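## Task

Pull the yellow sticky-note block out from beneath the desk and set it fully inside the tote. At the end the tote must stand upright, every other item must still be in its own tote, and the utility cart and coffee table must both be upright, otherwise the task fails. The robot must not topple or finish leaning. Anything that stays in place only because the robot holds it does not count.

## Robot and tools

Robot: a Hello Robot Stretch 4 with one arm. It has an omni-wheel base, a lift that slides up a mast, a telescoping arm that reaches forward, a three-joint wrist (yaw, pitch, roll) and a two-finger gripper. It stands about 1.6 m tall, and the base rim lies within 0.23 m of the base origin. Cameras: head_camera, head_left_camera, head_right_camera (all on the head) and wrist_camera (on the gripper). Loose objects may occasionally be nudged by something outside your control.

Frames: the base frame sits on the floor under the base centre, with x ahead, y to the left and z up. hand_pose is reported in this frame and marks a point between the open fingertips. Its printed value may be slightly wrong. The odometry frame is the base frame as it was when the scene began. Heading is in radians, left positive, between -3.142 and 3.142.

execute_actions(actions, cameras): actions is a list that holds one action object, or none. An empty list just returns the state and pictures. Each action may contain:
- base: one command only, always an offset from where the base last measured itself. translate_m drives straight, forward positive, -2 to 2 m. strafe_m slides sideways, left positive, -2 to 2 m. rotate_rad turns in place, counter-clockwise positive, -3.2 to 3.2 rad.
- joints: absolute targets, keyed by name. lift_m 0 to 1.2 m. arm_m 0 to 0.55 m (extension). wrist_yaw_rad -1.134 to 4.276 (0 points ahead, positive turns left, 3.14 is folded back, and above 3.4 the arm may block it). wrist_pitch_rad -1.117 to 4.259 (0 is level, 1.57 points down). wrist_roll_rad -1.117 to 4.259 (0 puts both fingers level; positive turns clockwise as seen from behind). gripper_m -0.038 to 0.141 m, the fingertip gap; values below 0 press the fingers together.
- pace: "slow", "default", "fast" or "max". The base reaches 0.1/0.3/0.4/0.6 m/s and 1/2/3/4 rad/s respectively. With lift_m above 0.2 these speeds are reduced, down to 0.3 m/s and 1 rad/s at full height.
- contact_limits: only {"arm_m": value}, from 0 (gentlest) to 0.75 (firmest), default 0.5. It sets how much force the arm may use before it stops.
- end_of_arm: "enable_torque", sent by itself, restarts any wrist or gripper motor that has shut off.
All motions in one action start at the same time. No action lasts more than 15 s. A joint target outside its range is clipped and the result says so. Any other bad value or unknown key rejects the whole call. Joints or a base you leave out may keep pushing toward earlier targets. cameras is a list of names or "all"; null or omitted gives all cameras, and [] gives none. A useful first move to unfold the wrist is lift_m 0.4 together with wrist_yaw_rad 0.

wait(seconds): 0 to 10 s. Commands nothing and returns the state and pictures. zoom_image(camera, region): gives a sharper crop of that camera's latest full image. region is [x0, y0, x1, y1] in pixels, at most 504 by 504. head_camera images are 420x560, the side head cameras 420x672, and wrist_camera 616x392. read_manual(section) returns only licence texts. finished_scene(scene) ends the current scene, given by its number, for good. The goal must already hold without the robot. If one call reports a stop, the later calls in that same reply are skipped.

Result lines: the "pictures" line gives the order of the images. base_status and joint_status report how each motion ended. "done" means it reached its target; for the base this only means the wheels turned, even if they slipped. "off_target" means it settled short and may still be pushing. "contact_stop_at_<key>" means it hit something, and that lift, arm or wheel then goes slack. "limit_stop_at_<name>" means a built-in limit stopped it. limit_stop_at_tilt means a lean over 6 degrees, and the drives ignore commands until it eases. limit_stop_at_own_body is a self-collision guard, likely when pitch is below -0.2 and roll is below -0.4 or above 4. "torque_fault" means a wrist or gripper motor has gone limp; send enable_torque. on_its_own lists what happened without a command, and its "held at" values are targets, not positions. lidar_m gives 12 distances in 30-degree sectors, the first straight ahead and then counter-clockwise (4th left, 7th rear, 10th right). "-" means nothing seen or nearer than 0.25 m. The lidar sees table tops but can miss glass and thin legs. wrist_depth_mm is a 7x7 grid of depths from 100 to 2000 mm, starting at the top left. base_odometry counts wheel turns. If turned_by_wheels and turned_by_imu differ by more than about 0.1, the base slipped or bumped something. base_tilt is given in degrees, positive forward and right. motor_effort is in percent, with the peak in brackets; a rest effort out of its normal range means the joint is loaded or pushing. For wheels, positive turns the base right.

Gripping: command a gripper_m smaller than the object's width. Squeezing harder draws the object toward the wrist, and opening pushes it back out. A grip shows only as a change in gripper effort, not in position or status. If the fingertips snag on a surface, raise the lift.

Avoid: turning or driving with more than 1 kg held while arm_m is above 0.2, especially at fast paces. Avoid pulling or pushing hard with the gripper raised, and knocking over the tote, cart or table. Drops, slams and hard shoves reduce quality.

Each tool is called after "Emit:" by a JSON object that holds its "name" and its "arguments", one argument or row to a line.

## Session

Emit:
{"name": "execute_actions", "arguments": {
  "actions": []
}}

Scene clock: 0.00 s.
base_odometry: x=+0.000 y=+0.000 heading=+0.000 (m, m, rad; odometry frame)
turned_by_wheels: +0.000 (rad since the last result)
turned_by_imu: +0.000 (rad since the last result)
base_tilt: forward=+0.2 right=+0.1 (deg)
lidar_m: 1.53 1.55 1.49 2.53 1.71 1.76 1.83 1.27 1.31 1.73 1.55 1.61
base_status: not commanded
joint_positions: lift_m=+0.276 arm_m=+0.001 wrist_yaw_rad=+3.153 wrist_pitch_rad=+0.013 wrist_roll_rad=-0.020 gripper_m=+0.057
joint_status: not commanded
motor_effort: lift_m=+18 arm_m=-1 wrist_yaw_rad=-2 wrist_pitch_rad=-8 wrist_roll_rad=+2 gripper_m=+0 wheel_0=+0 wheel_1=+1 wheel_2=+0 (%)
hand_pose: x=-0.1178 y=+0.0841 z=+0.4501 quat_wxyz=(-0.006, -0.006, -0.010, +1.000) (m; base frame)
wrist_depth_mm: - 144 219 - - - - / - 113 141 - - - - / - 109 140 - - - - / - 120 143 - - - - / 144 142 1863 - - - - / 216 1661 1708 1921 1576 1921 1863 / 214 1182 1060 1255 1078 1205 1229
pictures: head_camera, head_left_camera, head_right_camera, wrist_camera
camera_calibration (this result's frames):
wrist_camera: T_world_to_cam=[[-0.0486648, 0.998473, 0.0261492, -0.0940911], [-0.0227372, 0.025066, -0.999427, 0.515588], [-0.998556, -0.0492314, 0.0214827, 0.0984172], [0, 0, 0, 1]] pos_world=[0.105419, 0.0858689, 0.515639]
Images, in order (width x height): head_camera 420x560, head_left_camera 420x672, head_right_camera 420x672, wrist_camera 616x392.

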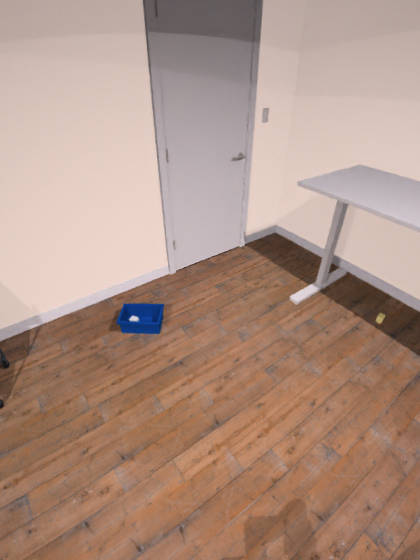

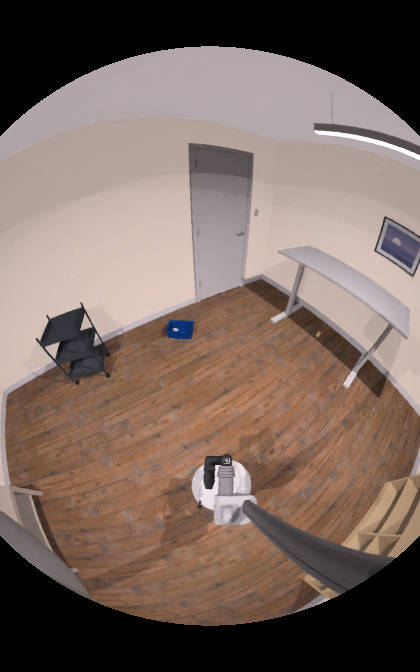

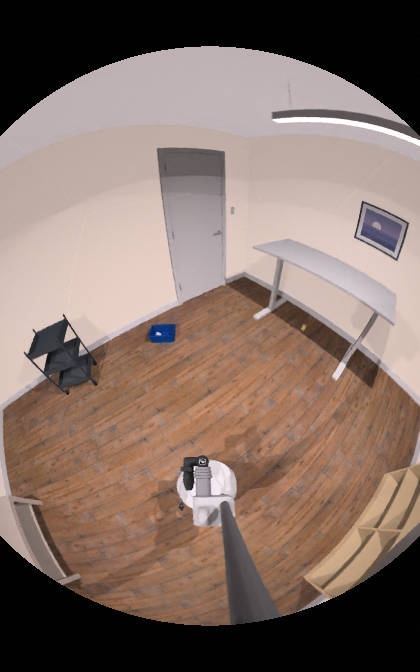

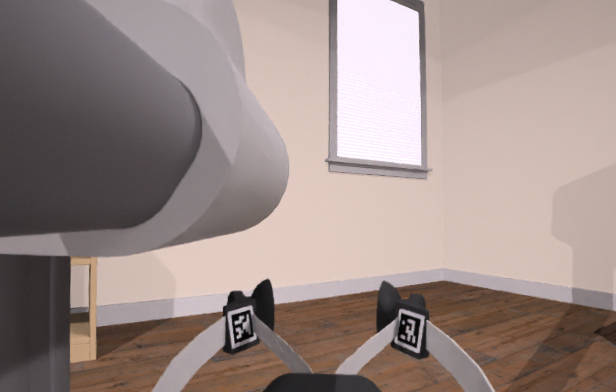

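Emit:
{"name": "execute_actions", "arguments": {
  "actions": [
    {"base":{"rotate_rad":-0.62},"joints":{"lift_m":0.4,"wrist_yaw_rad":0,"gripper_m":0.14}}
  ],
  "cameras": []
}}

Emit:
{"name": "execute_actions", "arguments": {
  "actions": [
    {"base":{"translate_m":1.15},"joints":{"lift_m":0.2,"wrist_pitch_rad":0.7},"pace":"fast"}
  ],
  "cameras": ["head_camera","wrist_camera"]
}}

Scene clock: 8.00 s.
base_odometry: x=+0.000 y=+0.000 heading=-0.620 (m, m, rad; odometry frame)
turned_by_wheels: -0.620 (rad since the last result)
turned_by_imu: -0.627 (rad since the last result)
base_tilt: forward=+0.0 right=+0.0 (deg)
lidar_m: 1.58 1.90 1.52 1.49 2.47 1.73 1.75 1.93 1.30 1.29 1.60 1.57
base_status: done
joint_positions: lift_m=+0.400 arm_m=+0.001 wrist_yaw_rad=+0.000 wrist_pitch_rad=+0.013 wrist_roll_rad=-0.020 gripper_m=+0.140
joint_status: all done
motor_effort: lift_m=+20(20) arm_m=-1(1) wrist_yaw_rad=-1(9) wrist_pitch_rad=-7(9) wrist_roll_rad=+3(2) gripper_m=-1(4) wheel_0=+2(0) wheel_1=+1(12) wheel_2=+1(4) (%)
hand_pose: x=+0.4601 y=-0.0873 z=+0.5744 quat_wxyz=(+1.000, -0.010, +0.006, +0.000) (m; base frame)
wrist_depth_mm: 1921 - - - - 1921 1808 / 1921 - - - - 1863 1808 / 1921 - - 1808 1576 1464 1808 / 1983 - - - - 1863 1756 / 1983 - - - - 1863 1808 / 1921 - 1863 - - 208 1708 / 1499 1430 1430 159 1308 1397 1537
pictures: none
No camera images: the call's "cameras" was empty. Leave "cameras" out to get every camera's image.

Scene clock: 12.23 s.
base_odometry: x=+0.936 y=-0.668 heading=-0.620 (m, m, rad; odometry frame)
turned_by_wheels: +0.000 (rad since the last result)
turned_by_imu: +0.000 (rad since the last result)
base_tilt: forward=+0.0 right=+0.2 (deg)
lidar_m: 0.47 0.60 1.62 1.18 1.86 2.79 2.81 1.87 1.68 2.08 0.52 0.47
base_status: done
joint_positions: lift_m=+0.200 arm_m=+0.001 wrist_yaw_rad=+0.000 wrist_pitch_rad=+0.702 wrist_roll_rad=-0.020 gripper_m=+0.140
joint_status: all done
motor_effort: lift_m=+15(17) arm_m=-1(1) wrist_yaw_rad=-2(2) wrist_pitch_rad=-5(5) wrist_roll_rad=+2(2) gripper_m=+3(2) wheel_0=+0(3) wheel_1=+0(9) wheel_2=+0(9) (%)
hand_pose: x=+0.3920 y=-0.0874 z=+0.1922 quat_wxyz=(+0.939, -0.009, +0.344, +0.003) (m; base frame)
wrist_depth_mm: 1336 1160 1098 1008 917 866 809 / 1098 891 1042 1025 946 891 866 / 750 788 788 741 768 759 750 / 640 640 634 621 615 615 609 / 539 535 525 525 521 517 508 / 455 442 439 452 445 209 439 / 402 397 387 159 373 377 387
pictures: head_camera, wrist_camera
camera_calibration (this result's frames):
wrist_camera: T_world_to_cam=[[0.0453992, -0.998963, -0.00348951, -0.0970502], [-0.618237, -0.0253525, -0.785582, 0.461572], [0.784679, 0.0378222, -0.618747, 0.0362324], [0, 0, 0, 1]] pos_world=[0.261336, -0.0866179, 0.384683]
Images, in order (width x height): head_camera 420x560, wrist_camera 616x392.

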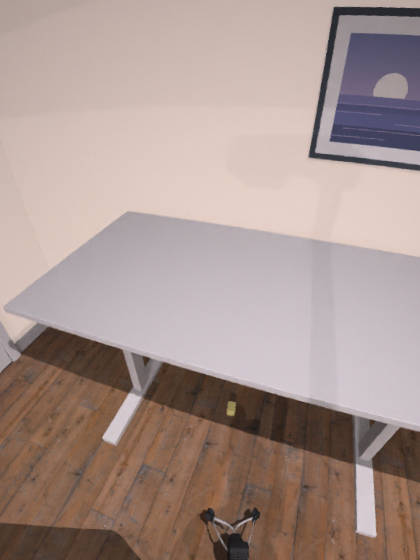

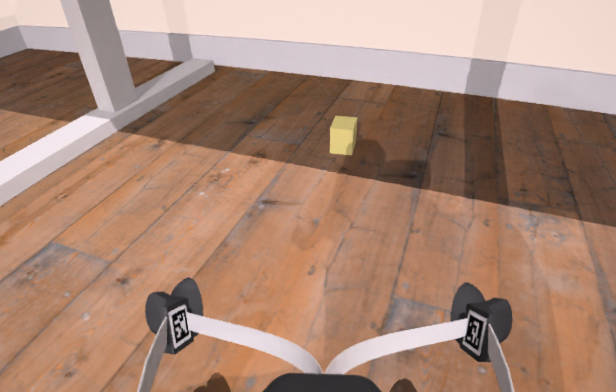

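Emit:
{"name": "execute_actions", "arguments": {
  "actions": [
    {"base":{"translate_m":0.2},"joints":{"arm_m":0.4,"wrist_pitch_rad":1.2,"lift_m":0.24}}
  ],
  "cameras": []
}}

Emit:
{"name": "execute_actions", "arguments": {
  "actions": [
    {"base":{"strafe_m":-0.035}}
  ],
  "cameras": ["wrist_camera"]
}}

Scene clock: 18.03 s.
base_odometry: x=+1.099 y=-0.784 heading=-0.620 (m, m, rad; odometry frame)
turned_by_wheels: +0.000 (rad since the last result)
turned_by_imu: -0.001 (rad since the last result)
base_tilt: forward=+0.1 right=+0.1 (deg)
lidar_m: 0.30 0.34 0.70 1.23 1.22 3.00 3.02 1.97 1.74 0.54 0.31 0.29
base_status: done
joint_positions: lift_m=+0.240 arm_m=+0.399 wrist_yaw_rad=+0.000 wrist_pitch_rad=+1.201 wrist_roll_rad=-0.020 gripper_m=+0.140
joint_status: all done
motor_effort: lift_m=+20(18) arm_m=+5(6) wrist_yaw_rad=-2(0) wrist_pitch_rad=-3(4) wrist_roll_rad=+1(2) gripper_m=+0(2) wheel_0=+1(5) wheel_1=+1(7) wheel_2=+0(9) (%)
hand_pose: x=+0.6744 y=-0.0874 z=+0.1490 quat_wxyz=(+0.825, -0.008, +0.565, +0.006) (m; base frame)
wrist_depth_mm: 508 530 525 517 500 484 452 / 492 488 480 473 473 466 459 / 462 455 449 442 439 430 430 / 427 424 418 413 407 402 399 / 399 394 392 387 382 379 375 / 375 368 364 362 357 209 353 / 355 349 345 160 334 336 334
pictures: none
No camera images: the call's "cameras" was empty. Leave "cameras" out to get every camera's image.

Scene clock: 19.00 s.
base_odometry: x=+1.079 y=-0.812 heading=-0.620 (m, m, rad; odometry frame)
turned_by_wheels: +0.000 (rad since the last result)
turned_by_imu: +0.000 (rad since the last result)
base_tilt: forward=+0.1 right=+0.1 (deg)
lidar_m: 0.28 0.36 0.68 1.24 1.27 3.01 3.04 1.94 1.71 0.53 0.33 0.27
base_status: done
joint_positions: lift_m=+0.240 arm_m=+0.399 wrist_yaw_rad=+0.000 wrist_pitch_rad=+1.201 wrist_roll_rad=-0.020 gripper_m=+0.140
joint_status: not commanded
motor_effort: lift_m=+21(20) arm_m=+5(5) wrist_yaw_rad=-1(1) wrist_pitch_rad=-2(2) wrist_roll_rad=+3(2) gripper_m=+1(0) wheel_0=-1(3) wheel_1=+0(10) wheel_2=-1(2) (%)
hand_pose: x=+0.6744 y=-0.0874 z=+0.1490 quat_wxyz=(+0.825, -0.008, +0.565, +0.006) (m; base frame)
wrist_depth_mm: 525 530 525 512 500 473 439 / 500 492 484 477 473 466 459 / 459 452 449 442 439 433 430 / 427 421 415 413 407 404 399 / 399 397 394 387 384 379 375 / 375 368 364 359 362 209 355 / 355 347 345 159 332 334 336
pictures: wrist_camera
camera_calibration (this result's frames):
wrist_camera: T_world_to_cam=[[0.0383488, -0.998958, -0.0247593, -0.102091], [-0.918748, -0.0255038, -0.39402, 0.746647], [0.392978, 0.0378577, -0.918768, 0.0967977], [0, 0, 0, 1]] pos_world=[0.651856, -0.0866064, 0.380601]
Images, in order (width x height): wrist_camera 616x392.

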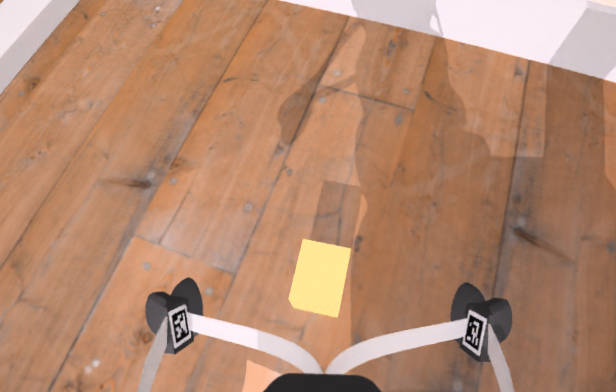

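Emit:
{"name": "execute_actions", "arguments": {
  "actions": [
    {"base":{"strafe_m":0.015},"joints":{"arm_m":0.45,"wrist_yaw_rad":-0.15,"lift_m":0.2,"gripper_m":0.1}}
  ],
  "cameras": []
}}

Emit:
{"name": "execute_actions", "arguments": {
  "actions": [
    {"joints":{"lift_m":0.128},"pace":"slow"}
  ],
  "cameras": ["wrist_camera"]
}}

Scene clock: 27.70 s.
base_odometry: x=+1.087 y=-0.800 heading=-0.620 (m, m, rad; odometry frame)
turned_by_wheels: +0.000 (rad since the last result)
turned_by_imu: -0.001 (rad since the last result)
base_tilt: forward=+0.1 right=+0.0 (deg)
lidar_m: 0.28 0.35 0.68 1.24 1.28 3.00 3.01 1.95 1.73 0.53 0.31 0.26
base_status: done
joint_positions: lift_m=+0.200 arm_m=+0.449 wrist_yaw_rad=-0.150 wrist_pitch_rad=+1.201 wrist_roll_rad=-0.020 gripper_m=+0.100
joint_status: all done
motor_effort: lift_m=+15(16) arm_m=+5(5) wrist_yaw_rad=+0(4) wrist_pitch_rad=-4(3) wrist_roll_rad=+3(2) gripper_m=+3(1) wheel_0=+1(5) wheel_1=-2(8) wheel_2=-1(1) (%)
hand_pose: x=+0.7101 y=-0.1020 z=+0.1095 quat_wxyz=(+0.823, +0.034, +0.564, -0.056) (m; base frame)
wrist_depth_mm: 488 477 469 459 449 439 427 / 449 439 433 427 421 415 413 / 413 404 402 394 392 384 384 / 384 379 375 370 368 362 357 / 357 355 349 345 343 340 336 / 334 332 216 278 320 320 317 / 319 315 307 161 298 298 301
pictures: none
No camera images: the call's "cameras" was empty. Leave "cameras" out to get every camera's image.

Scene clock: 29.20 s.
base_odometry: x=+1.087 y=-0.800 heading=-0.620 (m, m, rad; odometry frame)
turned_by_wheels: +0.000 (rad since the last result)
turned_by_imu: +0.000 (rad since the last result)
base_tilt: forward=+0.1 right=+0.0 (deg)
lidar_m: 0.28 0.35 0.68 1.27 1.37 3.00 3.01 1.96 1.73 0.51 0.34 0.28
base_status: not commanded
joint_positions: lift_m=+0.128 arm_m=+0.449 wrist_yaw_rad=-0.150 wrist_pitch_rad=+1.201 wrist_roll_rad=-0.020 gripper_m=+0.100
joint_status: all done
motor_effort: lift_m=+15(17) arm_m=+5(5) wrist_yaw_rad=-2(2) wrist_pitch_rad=-3(4) wrist_roll_rad=+2(2) gripper_m=-4(3) wheel_0=+1(1) wheel_1=-2(2) wheel_2=-1(1) (%)
hand_pose: x=+0.7102 y=-0.1020 z=+0.0375 quat_wxyz=(+0.823, +0.034, +0.564, -0.056) (m; base frame)
wrist_depth_mm: 382 375 370 366 362 355 349 / 353 345 343 338 332 330 327 / 327 320 317 314 309 306 304 / 303 300 296 293 289 285 283 / 281 279 277 219 271 267 266 / 265 263 216 206 253 252 249 / 251 248 243 160 236 236 237
pictures: wrist_camera
camera_calibration (this result's frames):
wrist_camera: T_world_to_cam=[[-0.111307, -0.993478, -0.0247591, -0.0139754], [-0.912304, 0.112029, -0.393892, 0.744582], [0.394097, -0.021255, -0.918823, -0.0259902], [0, 0, 0, 1]] pos_world=[0.687972, -0.0978513, 0.269059]
Images, in order (width x height): wrist_camera 616x392.

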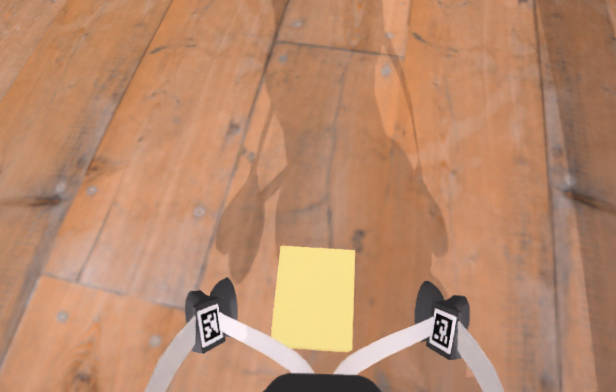

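Emit:
{"name": "execute_actions", "arguments": {
  "actions": [
    {"joints":{"lift_m":0.113},"pace":"slow"}
  ],
  "cameras": []
}}

Emit:
{"name": "execute_actions", "arguments": {
  "actions": [
    {"joints":{"gripper_m":0.0}}
  ],
  "cameras": []
}}

Emit:
{"name": "execute_actions", "arguments": {
  "actions": [
    {"joints":{"lift_m":0.2},"pace":"slow"}
  ],
  "cameras": ["wrist_camera"]
}}

Scene clock: 32.93 s.
base_odometry: x=+1.087 y=-0.800 heading=-0.620 (m, m, rad; odometry frame)
turned_by_wheels: +0.000 (rad since the last result)
turned_by_imu: -0.001 (rad since the last result)
base_tilt: forward=+0.2 right=+0.0 (deg)
lidar_m: 0.28 0.35 0.67 1.25 1.39 2.99 3.04 1.94 1.72 0.55 0.32 0.28
base_status: not commanded
joint_positions: lift_m=+0.113 arm_m=+0.449 wrist_yaw_rad=-0.150 wrist_pitch_rad=+1.201 wrist_roll_rad=-0.020 gripper_m=+0.100
joint_status: all done
motor_effort: lift_m=+15(17) arm_m=+5(5) wrist_yaw_rad=-1(2) wrist_pitch_rad=-4(4) wrist_roll_rad=+2(2) gripper_m=-2(1) wheel_0=+1(1) wheel_1=-2(2) wheel_2=-1(1) (%)
hand_pose: x=+0.7102 y=-0.1020 z=+0.0225 quat_wxyz=(+0.823, +0.034, +0.564, -0.056) (m; base frame)
wrist_depth_mm: 362 355 351 345 342 336 330 / 332 327 322 320 315 312 309 / 309 304 298 296 293 289 286 / 286 282 278 276 272 270 267 / 267 264 260 204 257 254 250 / 250 248 216 191 239 237 236 / 237 234 229 161 223 223 225
pictures: none
No camera images: the call's "cameras" was empty. Leave "cameras" out to get every camera's image.

Scene clock: 34.73 s.
base_odometry: x=+1.087 y=-0.800 heading=-0.620 (m, m, rad; odometry frame)
turned_by_wheels: +0.000 (rad since the last result)
turned_by_imu: +0.000 (rad since the last result)
base_tilt: forward=+0.1 right=+0.2 (deg)
lidar_m: 0.27 0.38 0.67 1.26 1.36 3.00 3.00 1.91 1.71 0.51 0.32 0.28
base_status: not commanded
joint_positions: lift_m=+0.113 arm_m=+0.449 wrist_yaw_rad=-0.150 wrist_pitch_rad=+1.201 wrist_roll_rad=-0.020 gripper_m=+0.001
joint_status: all done
motor_effort: lift_m=+15(15) arm_m=+5(5) wrist_yaw_rad=-3(3) wrist_pitch_rad=-3(3) wrist_roll_rad=+2(3) gripper_m=-24(23) wheel_0=+1(1) wheel_1=-1(1) wheel_2=-1(1) (%)
hand_pose: x=+0.7101 y=-0.1020 z=+0.0225 quat_wxyz=(+0.823, +0.034, +0.564, -0.056) (m; base frame)
wrist_depth_mm: 359 353 349 345 340 334 332 / 332 327 322 317 314 309 309 / 307 303 298 296 293 289 286 / 286 282 278 274 272 270 266 / 266 265 262 193 254 253 251 / 251 247 244 181 186 238 236 / 236 234 227 173 178 221 224
pictures: none
No camera images: the call's "cameras" was empty. Leave "cameras" out to get every camera's image.

Scene clock: 36.33 s.
base_odometry: x=+1.087 y=-0.800 heading=-0.620 (m, m, rad; odometry frame)
turned_by_wheels: +0.000 (rad since the last result)
turned_by_imu: +0.000 (rad since the last result)
base_tilt: forward=+0.1 right=+0.0 (deg)
lidar_m: 0.27 0.36 0.68 1.25 1.36 3.00 3.03 1.96 1.74 0.57 0.32 0.26
base_status: not commanded
joint_positions: lift_m=+0.200 arm_m=+0.449 wrist_yaw_rad=-0.150 wrist_pitch_rad=+1.201 wrist_roll_rad=-0.020 gripper_m=+0.001
joint_status: all done
motor_effort: lift_m=+21(21) arm_m=+5(5) wrist_yaw_rad=-2(1) wrist_pitch_rad=-4(6) wrist_roll_rad=+2(2) gripper_m=-22(24) wheel_0=+1(1) wheel_1=-1(2) wheel_2=-1(1) (%)
hand_pose: x=+0.7100 y=-0.1020 z=+0.1089 quat_wxyz=(+0.823, +0.034, +0.564, -0.056) (m; base frame)
wrist_depth_mm: 484 477 469 459 449 439 430 / 445 436 433 427 418 415 407 / 413 407 402 394 392 387 384 / 382 377 373 368 364 362 357 / 357 353 349 194 343 338 336 / 336 332 327 181 186 317 314 / 319 314 304 174 178 297 300
pictures: wrist_camera
camera_calibration (this result's frames):
wrist_camera: T_world_to_cam=[[-0.111332, -0.993474, -0.0247765, -0.0121831], [-0.912479, 0.112069, -0.393475, 0.772687], [0.393684, -0.0211986, -0.919001, 0.0399965], [0, 0, 0, 1]] pos_world=[0.687958, -0.0978497, 0.340488]
Images, in order (width x height): wrist_camera 616x392.

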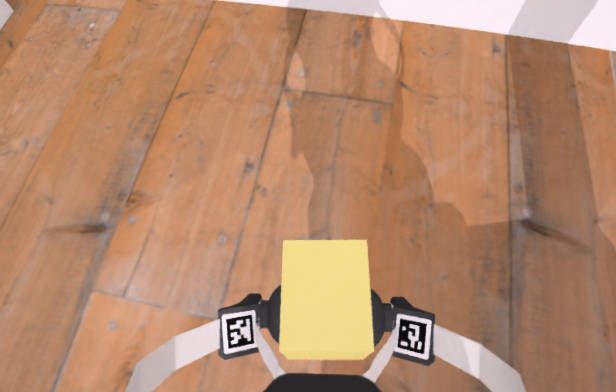

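Emit:
{"name": "execute_actions", "arguments": {
  "actions": [
    {"base":{"translate_m":-0.5},"joints":{"arm_m":0.05,"wrist_yaw_rad":0}}
  ],
  "cameras": []
}}

Emit:
{"name": "execute_actions", "arguments": {
  "actions": [
    {"base":{"rotate_rad":1.58},"joints":{"lift_m":0.36},"pace":"slow"}
  ],
  "cameras": []
}}

Emit:
{"name": "execute_actions", "arguments": {
  "actions": [
    {"base":{"translate_m":0.6}}
  ],
  "cameras": ["head_camera","wrist_camera"]
}}

Scene clock: 42.97 s.
base_odometry: x=+0.681 y=-0.510 heading=-0.620 (m, m, rad; odometry frame)
turned_by_wheels: +0.000 (rad since the last result)
turned_by_imu: -0.001 (rad since the last result)
base_tilt: forward=+0.2 right=+0.1 (deg)
lidar_m: 0.74 0.92 1.74 1.19 1.72 2.54 2.55 1.78 1.54 1.57 0.85 0.73
base_status: done
joint_positions: lift_m=+0.200 arm_m=+0.051 wrist_yaw_rad=+0.000 wrist_pitch_rad=+1.202 wrist_roll_rad=-0.020 gripper_m=+0.001
joint_status: all done
motor_effort: lift_m=+21(21) arm_m=-5(6) wrist_yaw_rad=-1(3) wrist_pitch_rad=-6(6) wrist_roll_rad=+2(2) gripper_m=-22(22) wheel_0=+1(6) wheel_1=-1(5) wheel_2=-1(11) (%)
hand_pose: x=+0.3258 y=-0.0874 z=+0.1089 quat_wxyz=(+0.825, -0.008, +0.565, +0.006) (m; base frame)
wrist_depth_mm: 484 477 473 466 455 452 442 / 449 442 433 424 421 418 413 / 413 407 404 397 392 387 382 / 384 382 375 370 366 359 362 / 359 353 351 194 345 340 338 / 338 334 329 181 186 320 319 / 320 314 306 174 178 297 301
pictures: none
No camera images: the call's "cameras" was empty. Leave "cameras" out to get every camera's image.

Scene clock: 45.83 s.
base_odometry: x=+0.681 y=-0.510 heading=+0.960 (m, m, rad; odometry frame)
turned_by_wheels: +1.580 (rad since the last result)
turned_by_imu: +1.596 (rad since the last result)
base_tilt: forward=+0.1 right=+0.1 (deg)
lidar_m: 1.19 1.74 2.53 2.53 1.73 1.57 1.58 0.84 0.75 0.76 0.94 1.75
base_status: done
joint_positions: lift_m=+0.360 arm_m=+0.051 wrist_yaw_rad=+0.000 wrist_pitch_rad=+1.201 wrist_roll_rad=-0.020 gripper_m=+0.001
joint_status: all done
motor_effort: lift_m=+21(22) arm_m=-5(5) wrist_yaw_rad=+1(1) wrist_pitch_rad=-5(5) wrist_roll_rad=+2(2) gripper_m=-23(24) wheel_0=-1(4) wheel_1=-1(4) wheel_2=-1(2) (%)
hand_pose: x=+0.3259 y=-0.0874 z=+0.2689 quat_wxyz=(+0.825, -0.008, +0.565, +0.006) (m; base frame)
wrist_depth_mm: 715 699 691 683 668 661 647 / 661 654 634 627 621 621 603 / 609 603 591 585 580 569 564 / 564 559 554 544 535 530 525 / 530 521 517 193 504 500 492 / 496 492 477 180 186 473 466 / 466 459 449 174 178 439 442
pictures: none
No camera images: the call's "cameras" was empty. Leave "cameras" out to get every camera's image.

Scene clock: 49.33 s.
base_odometry: x=+1.025 y=-0.018 heading=+0.960 (m, m, rad; odometry frame)
turned_by_wheels: +0.000 (rad since the last result)
turned_by_imu: +0.000 (rad since the last result)
base_tilt: forward=+0.1 right=+0.1 (deg)
lidar_m: 0.62 1.20 1.64 2.38 2.84 2.14 2.17 1.06 0.94 0.96 1.30 0.65
base_status: done
joint_positions: lift_m=+0.360 arm_m=+0.051 wrist_yaw_rad=+0.000 wrist_pitch_rad=+1.201 wrist_roll_rad=-0.020 gripper_m=+0.001
joint_status: not commanded
motor_effort: lift_m=+20(21) arm_m=-5(5) wrist_yaw_rad=+0(1) wrist_pitch_rad=-6(6) wrist_roll_rad=+2(2) gripper_m=-21(25) wheel_0=+1(8) wheel_1=+0(2) wheel_2=+1(6) (%)
hand_pose: x=+0.3259 y=-0.0874 z=+0.2690 quat_wxyz=(+0.825, -0.008, +0.565, +0.006) (m; base frame)
wrist_depth_mm: 715 699 691 634 615 564 647 / 661 647 634 621 603 597 603 / 609 597 591 580 559 569 559 / 564 559 559 544 535 535 525 / 530 525 517 193 500 500 496 / 492 492 484 180 186 473 466 / 469 462 445 173 178 439 442
pictures: head_camera, wrist_camera
camera_calibration (this result's frames):
wrist_camera: T_world_to_cam=[[0.0381598, -0.998964, -0.0247809, -0.0857062], [-0.919002, -0.0253455, -0.393437, 0.473621], [0.392402, 0.0377871, -0.919017, 0.344226], [0, 0, 0, 1]] pos_world=[0.303454, -0.0866207, 0.500566]
Images, in order (width x height): head_camera 420x560, wrist_camera 616x392.

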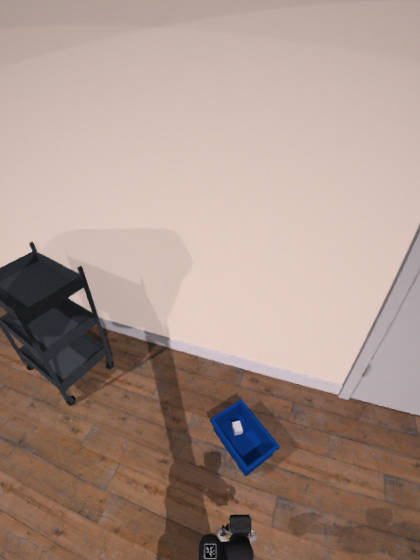

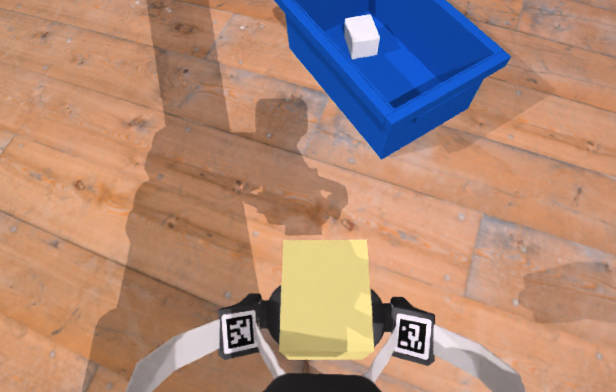

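Emit:
{"name": "execute_actions", "arguments": {
  "actions": [
    {"base":{"strafe_m":-0.19},"joints":{"arm_m":0.386,"wrist_yaw_rad":0.55,"lift_m":0.3}}
  ],
  "cameras": ["head_camera","wrist_camera"]
}}

Scene clock: 58.20 s.
base_odometry: x=+1.180 y=-0.127 heading=+0.960 (m, m, rad; odometry frame)
turned_by_wheels: +0.000 (rad since the last result)
turned_by_imu: -0.001 (rad since the last result)
base_tilt: forward=+0.1 right=+0.1 (deg)
lidar_m: 0.58 1.36 1.34 2.54 2.94 2.20 2.22 0.89 0.76 0.77 1.25 1.12
base_status: done
joint_positions: lift_m=+0.300 arm_m=+0.385 wrist_yaw_rad=+0.550 wrist_pitch_rad=+1.201 wrist_roll_rad=-0.020 gripper_m=+0.001
joint_status: all done
motor_effort: lift_m=+15(21) arm_m=+5(6) wrist_yaw_rad=-3(5) wrist_pitch_rad=-2(5) wrist_roll_rad=+2(3) gripper_m=-21(25) wheel_0=-1(7) wheel_1=+1(11) wheel_2=+0(1) (%)
hand_pose: x=+0.6906 y=-0.0201 z=+0.2094 quat_wxyz=(+0.792, -0.161, +0.542, +0.229) (m; base frame)
wrist_depth_mm: 621 615 609 597 585 564 480 / 569 569 554 549 544 535 517 / 539 525 442 424 424 496 492 / 496 488 473 473 455 466 462 / 462 462 433 194 397 439 433 / 433 430 319 181 186 415 410 / 410 404 290 174 178 279 387
pictures: head_camera, wrist_camera
camera_calibration (this result's frames):
wrist_camera: T_world_to_cam=[[0.554726, -0.831664, -0.0247718, -0.387192], [-0.770172, -0.50199, -0.393497, 0.674719], [0.314822, 0.237362, -0.918992, 0.201378], [0, 0, 0, 1]] pos_world=[0.671037, -0.0311102, 0.440973]
Images, in order (width x height): head_camera 420x560, wrist_camera 616x392.

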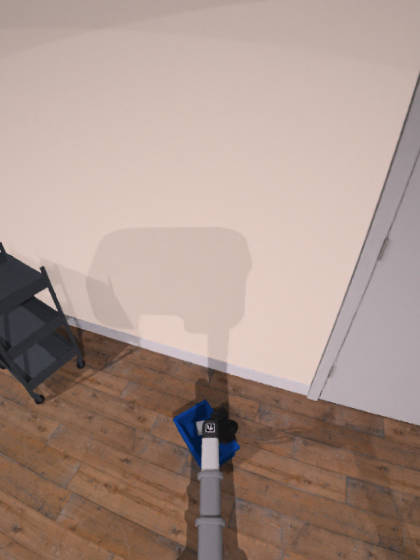

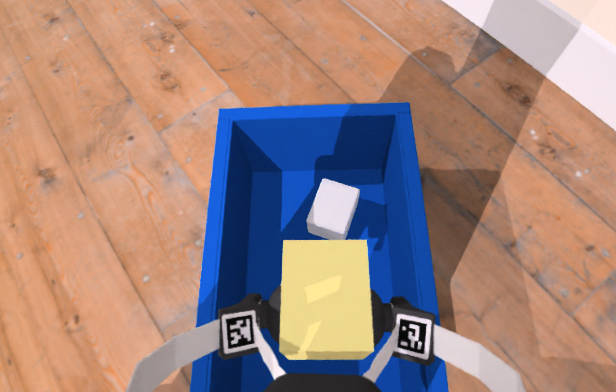

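Emit:
{"name": "execute_actions", "arguments": {
  "actions": [
    {"joints":{"lift_m":0.135},"pace":"slow"}
  ],
  "cameras": ["wrist_camera"]
}}

Emit:
{"name": "execute_actions", "arguments": {
  "actions": [
    {"joints":{"gripper_m":0.075}}
  ],
  "cameras": []
}}

Emit:
{"name": "execute_actions", "arguments": {
  "actions": [
    {"joints":{"lift_m":0.4,"wrist_pitch_rad":1.5}}
  ],
  "cameras": ["wrist_camera"]
}}

Scene clock: 64.37 s.
base_odometry: x=+1.180 y=-0.127 heading=+0.960 (m, m, rad; odometry frame)
turned_by_wheels: +0.000 (rad since the last result)
turned_by_imu: -0.001 (rad since the last result)
base_tilt: forward=+0.2 right=+0.0 (deg)
lidar_m: 0.66 1.37 1.34 2.56 2.89 2.19 2.21 0.87 0.77 0.77 1.24 1.12
base_status: not commanded
joint_positions: lift_m=+0.135 arm_m=+0.385 wrist_yaw_rad=+0.550 wrist_pitch_rad=+1.201 wrist_roll_rad=-0.020 gripper_m=+0.001
joint_status: all done
motor_effort: lift_m=+15(15) arm_m=+5(5) wrist_yaw_rad=+0(1) wrist_pitch_rad=-4(4) wrist_roll_rad=+3(3) gripper_m=-24(24) wheel_0=-1(1) wheel_1=+1(1) wheel_2=+0(0) (%)
hand_pose: x=+0.6906 y=-0.0201 z=+0.0444 quat_wxyz=(+0.792, -0.161, +0.542, +0.229) (m; base frame)
wrist_depth_mm: 392 377 273 278 273 220 359 / 362 227 312 324 314 204 332 / 334 206 310 276 304 189 310 / 312 191 296 296 290 175 289 / 290 178 277 194 271 176 268 / 271 175 239 181 186 177 148 / 254 152 242 174 178 152 138
pictures: wrist_camera
camera_calibration (this result's frames):
wrist_camera: T_world_to_cam=[[0.554727, -0.831664, -0.0247717, -0.391279], [-0.770172, -0.501991, -0.393497, 0.609803], [0.314822, 0.237362, -0.918992, 0.0497667], [0, 0, 0, 1]] pos_world=[0.671039, -0.0311102, 0.275998]
Images, in order (width x height): wrist_camera 616x392.

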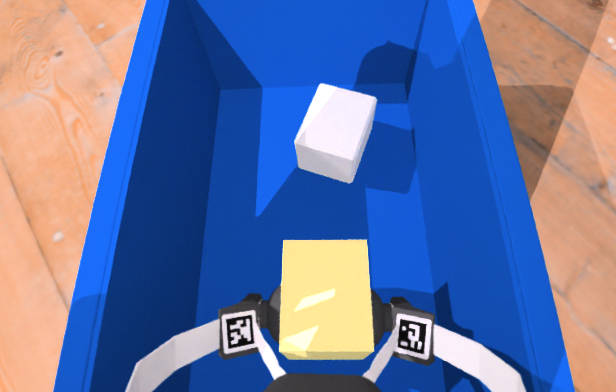

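Scene clock: 65.90 s.
base_odometry: x=+1.180 y=-0.127 heading=+0.960 (m, m, rad; odometry frame)
turned_by_wheels: +0.000 (rad since the last result)
turned_by_imu: +0.000 (rad since the last result)
base_tilt: forward=+0.1 right=-0.1 (deg)
lidar_m: 0.69 1.35 1.34 2.54 2.92 2.18 2.23 0.87 0.77 0.77 1.22 1.11
base_status: not commanded
joint_positions: lift_m=+0.135 arm_m=+0.385 wrist_yaw_rad=+0.550 wrist_pitch_rad=+1.201 wrist_roll_rad=-0.020 gripper_m=+0.075
joint_status: all done
motor_effort: lift_m=+15(15) arm_m=+5(5) wrist_yaw_rad=-3(1) wrist_pitch_rad=-3(4) wrist_roll_rad=+3(3) gripper_m=-3(22) wheel_0=-1(2) wheel_1=+1(1) wheel_2=+0(0) (%)
hand_pose: x=+0.6906 y=-0.0201 z=+0.0444 quat_wxyz=(+0.792, -0.161, +0.542, +0.229) (m; base frame)
wrist_depth_mm: 392 377 273 279 272 351 359 / 362 227 310 324 312 204 334 / 334 208 312 277 306 189 310 / 310 191 296 296 290 175 290 / 291 177 277 278 274 176 268 / 270 175 215 211 211 176 148 / 255 163 244 198 238 153 138
pictures: none
No camera images: the call's "cameras" was empty. Leave "cameras" out to get every camera's image.

Scene clock: 68.07 s.
base_odometry: x=+1.180 y=-0.127 heading=+0.960 (m, m, rad; odometry frame)
turned_by_wheels: +0.000 (rad since the last result)
turned_by_imu: +0.000 (rad since the last result)
base_tilt: forward=+0.2 right=+0.1 (deg)
lidar_m: 0.55 1.37 1.32 2.56 2.91 2.21 2.22 0.88 0.74 0.78 1.23 1.10
base_status: not commanded
joint_positions: lift_m=+0.400 arm_m=+0.385 wrist_yaw_rad=+0.550 wrist_pitch_rad=+1.500 wrist_roll_rad=-0.020 gripper_m=+0.075
joint_status: all done
motor_effort: lift_m=+21(22) arm_m=+4(5) wrist_yaw_rad=-2(7) wrist_pitch_rad=-2(12) wrist_roll_rad=+3(4) gripper_m=-3(1) wheel_0=+0(1) wheel_1=+1(1) wheel_2=+0(1) (%)
hand_pose: x=+0.6193 y=-0.0638 z=+0.2902 quat_wxyz=(+0.702, -0.192, +0.654, +0.205) (m; base frame)
wrist_depth_mm: 574 564 549 549 539 535 525 / 559 554 544 496 496 525 521 / 549 544 530 521 517 512 508 / 539 535 521 517 512 500 500 / 530 525 512 504 500 496 492 / 521 512 216 492 379 488 480 / 512 504 500 492 480 477 473
pictures: wrist_camera
camera_calibration (this result's frames):
wrist_camera: T_world_to_cam=[[0.547195, -0.836277, -0.0349092, -0.374769], [-0.834122, -0.541377, -0.105602, 0.583196], [0.0694138, 0.0869037, -0.993795, 0.47256], [0, 0, 0, 1]] pos_world=[0.658726, -0.0387495, 0.518132]
Images, in order (width x height): wrist_camera 616x392.

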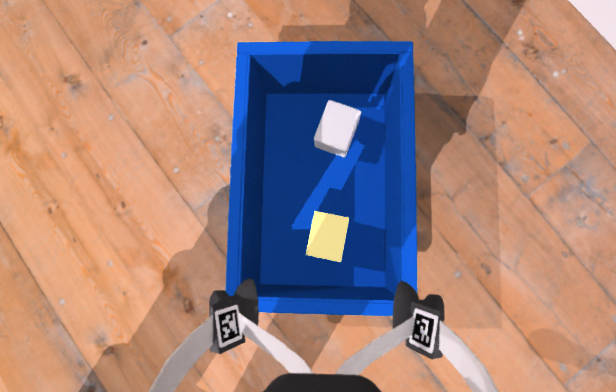

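Emit:
{"name": "finished_scene", "arguments": {
  "scene": 2
}}

The scene is finished: the task was done.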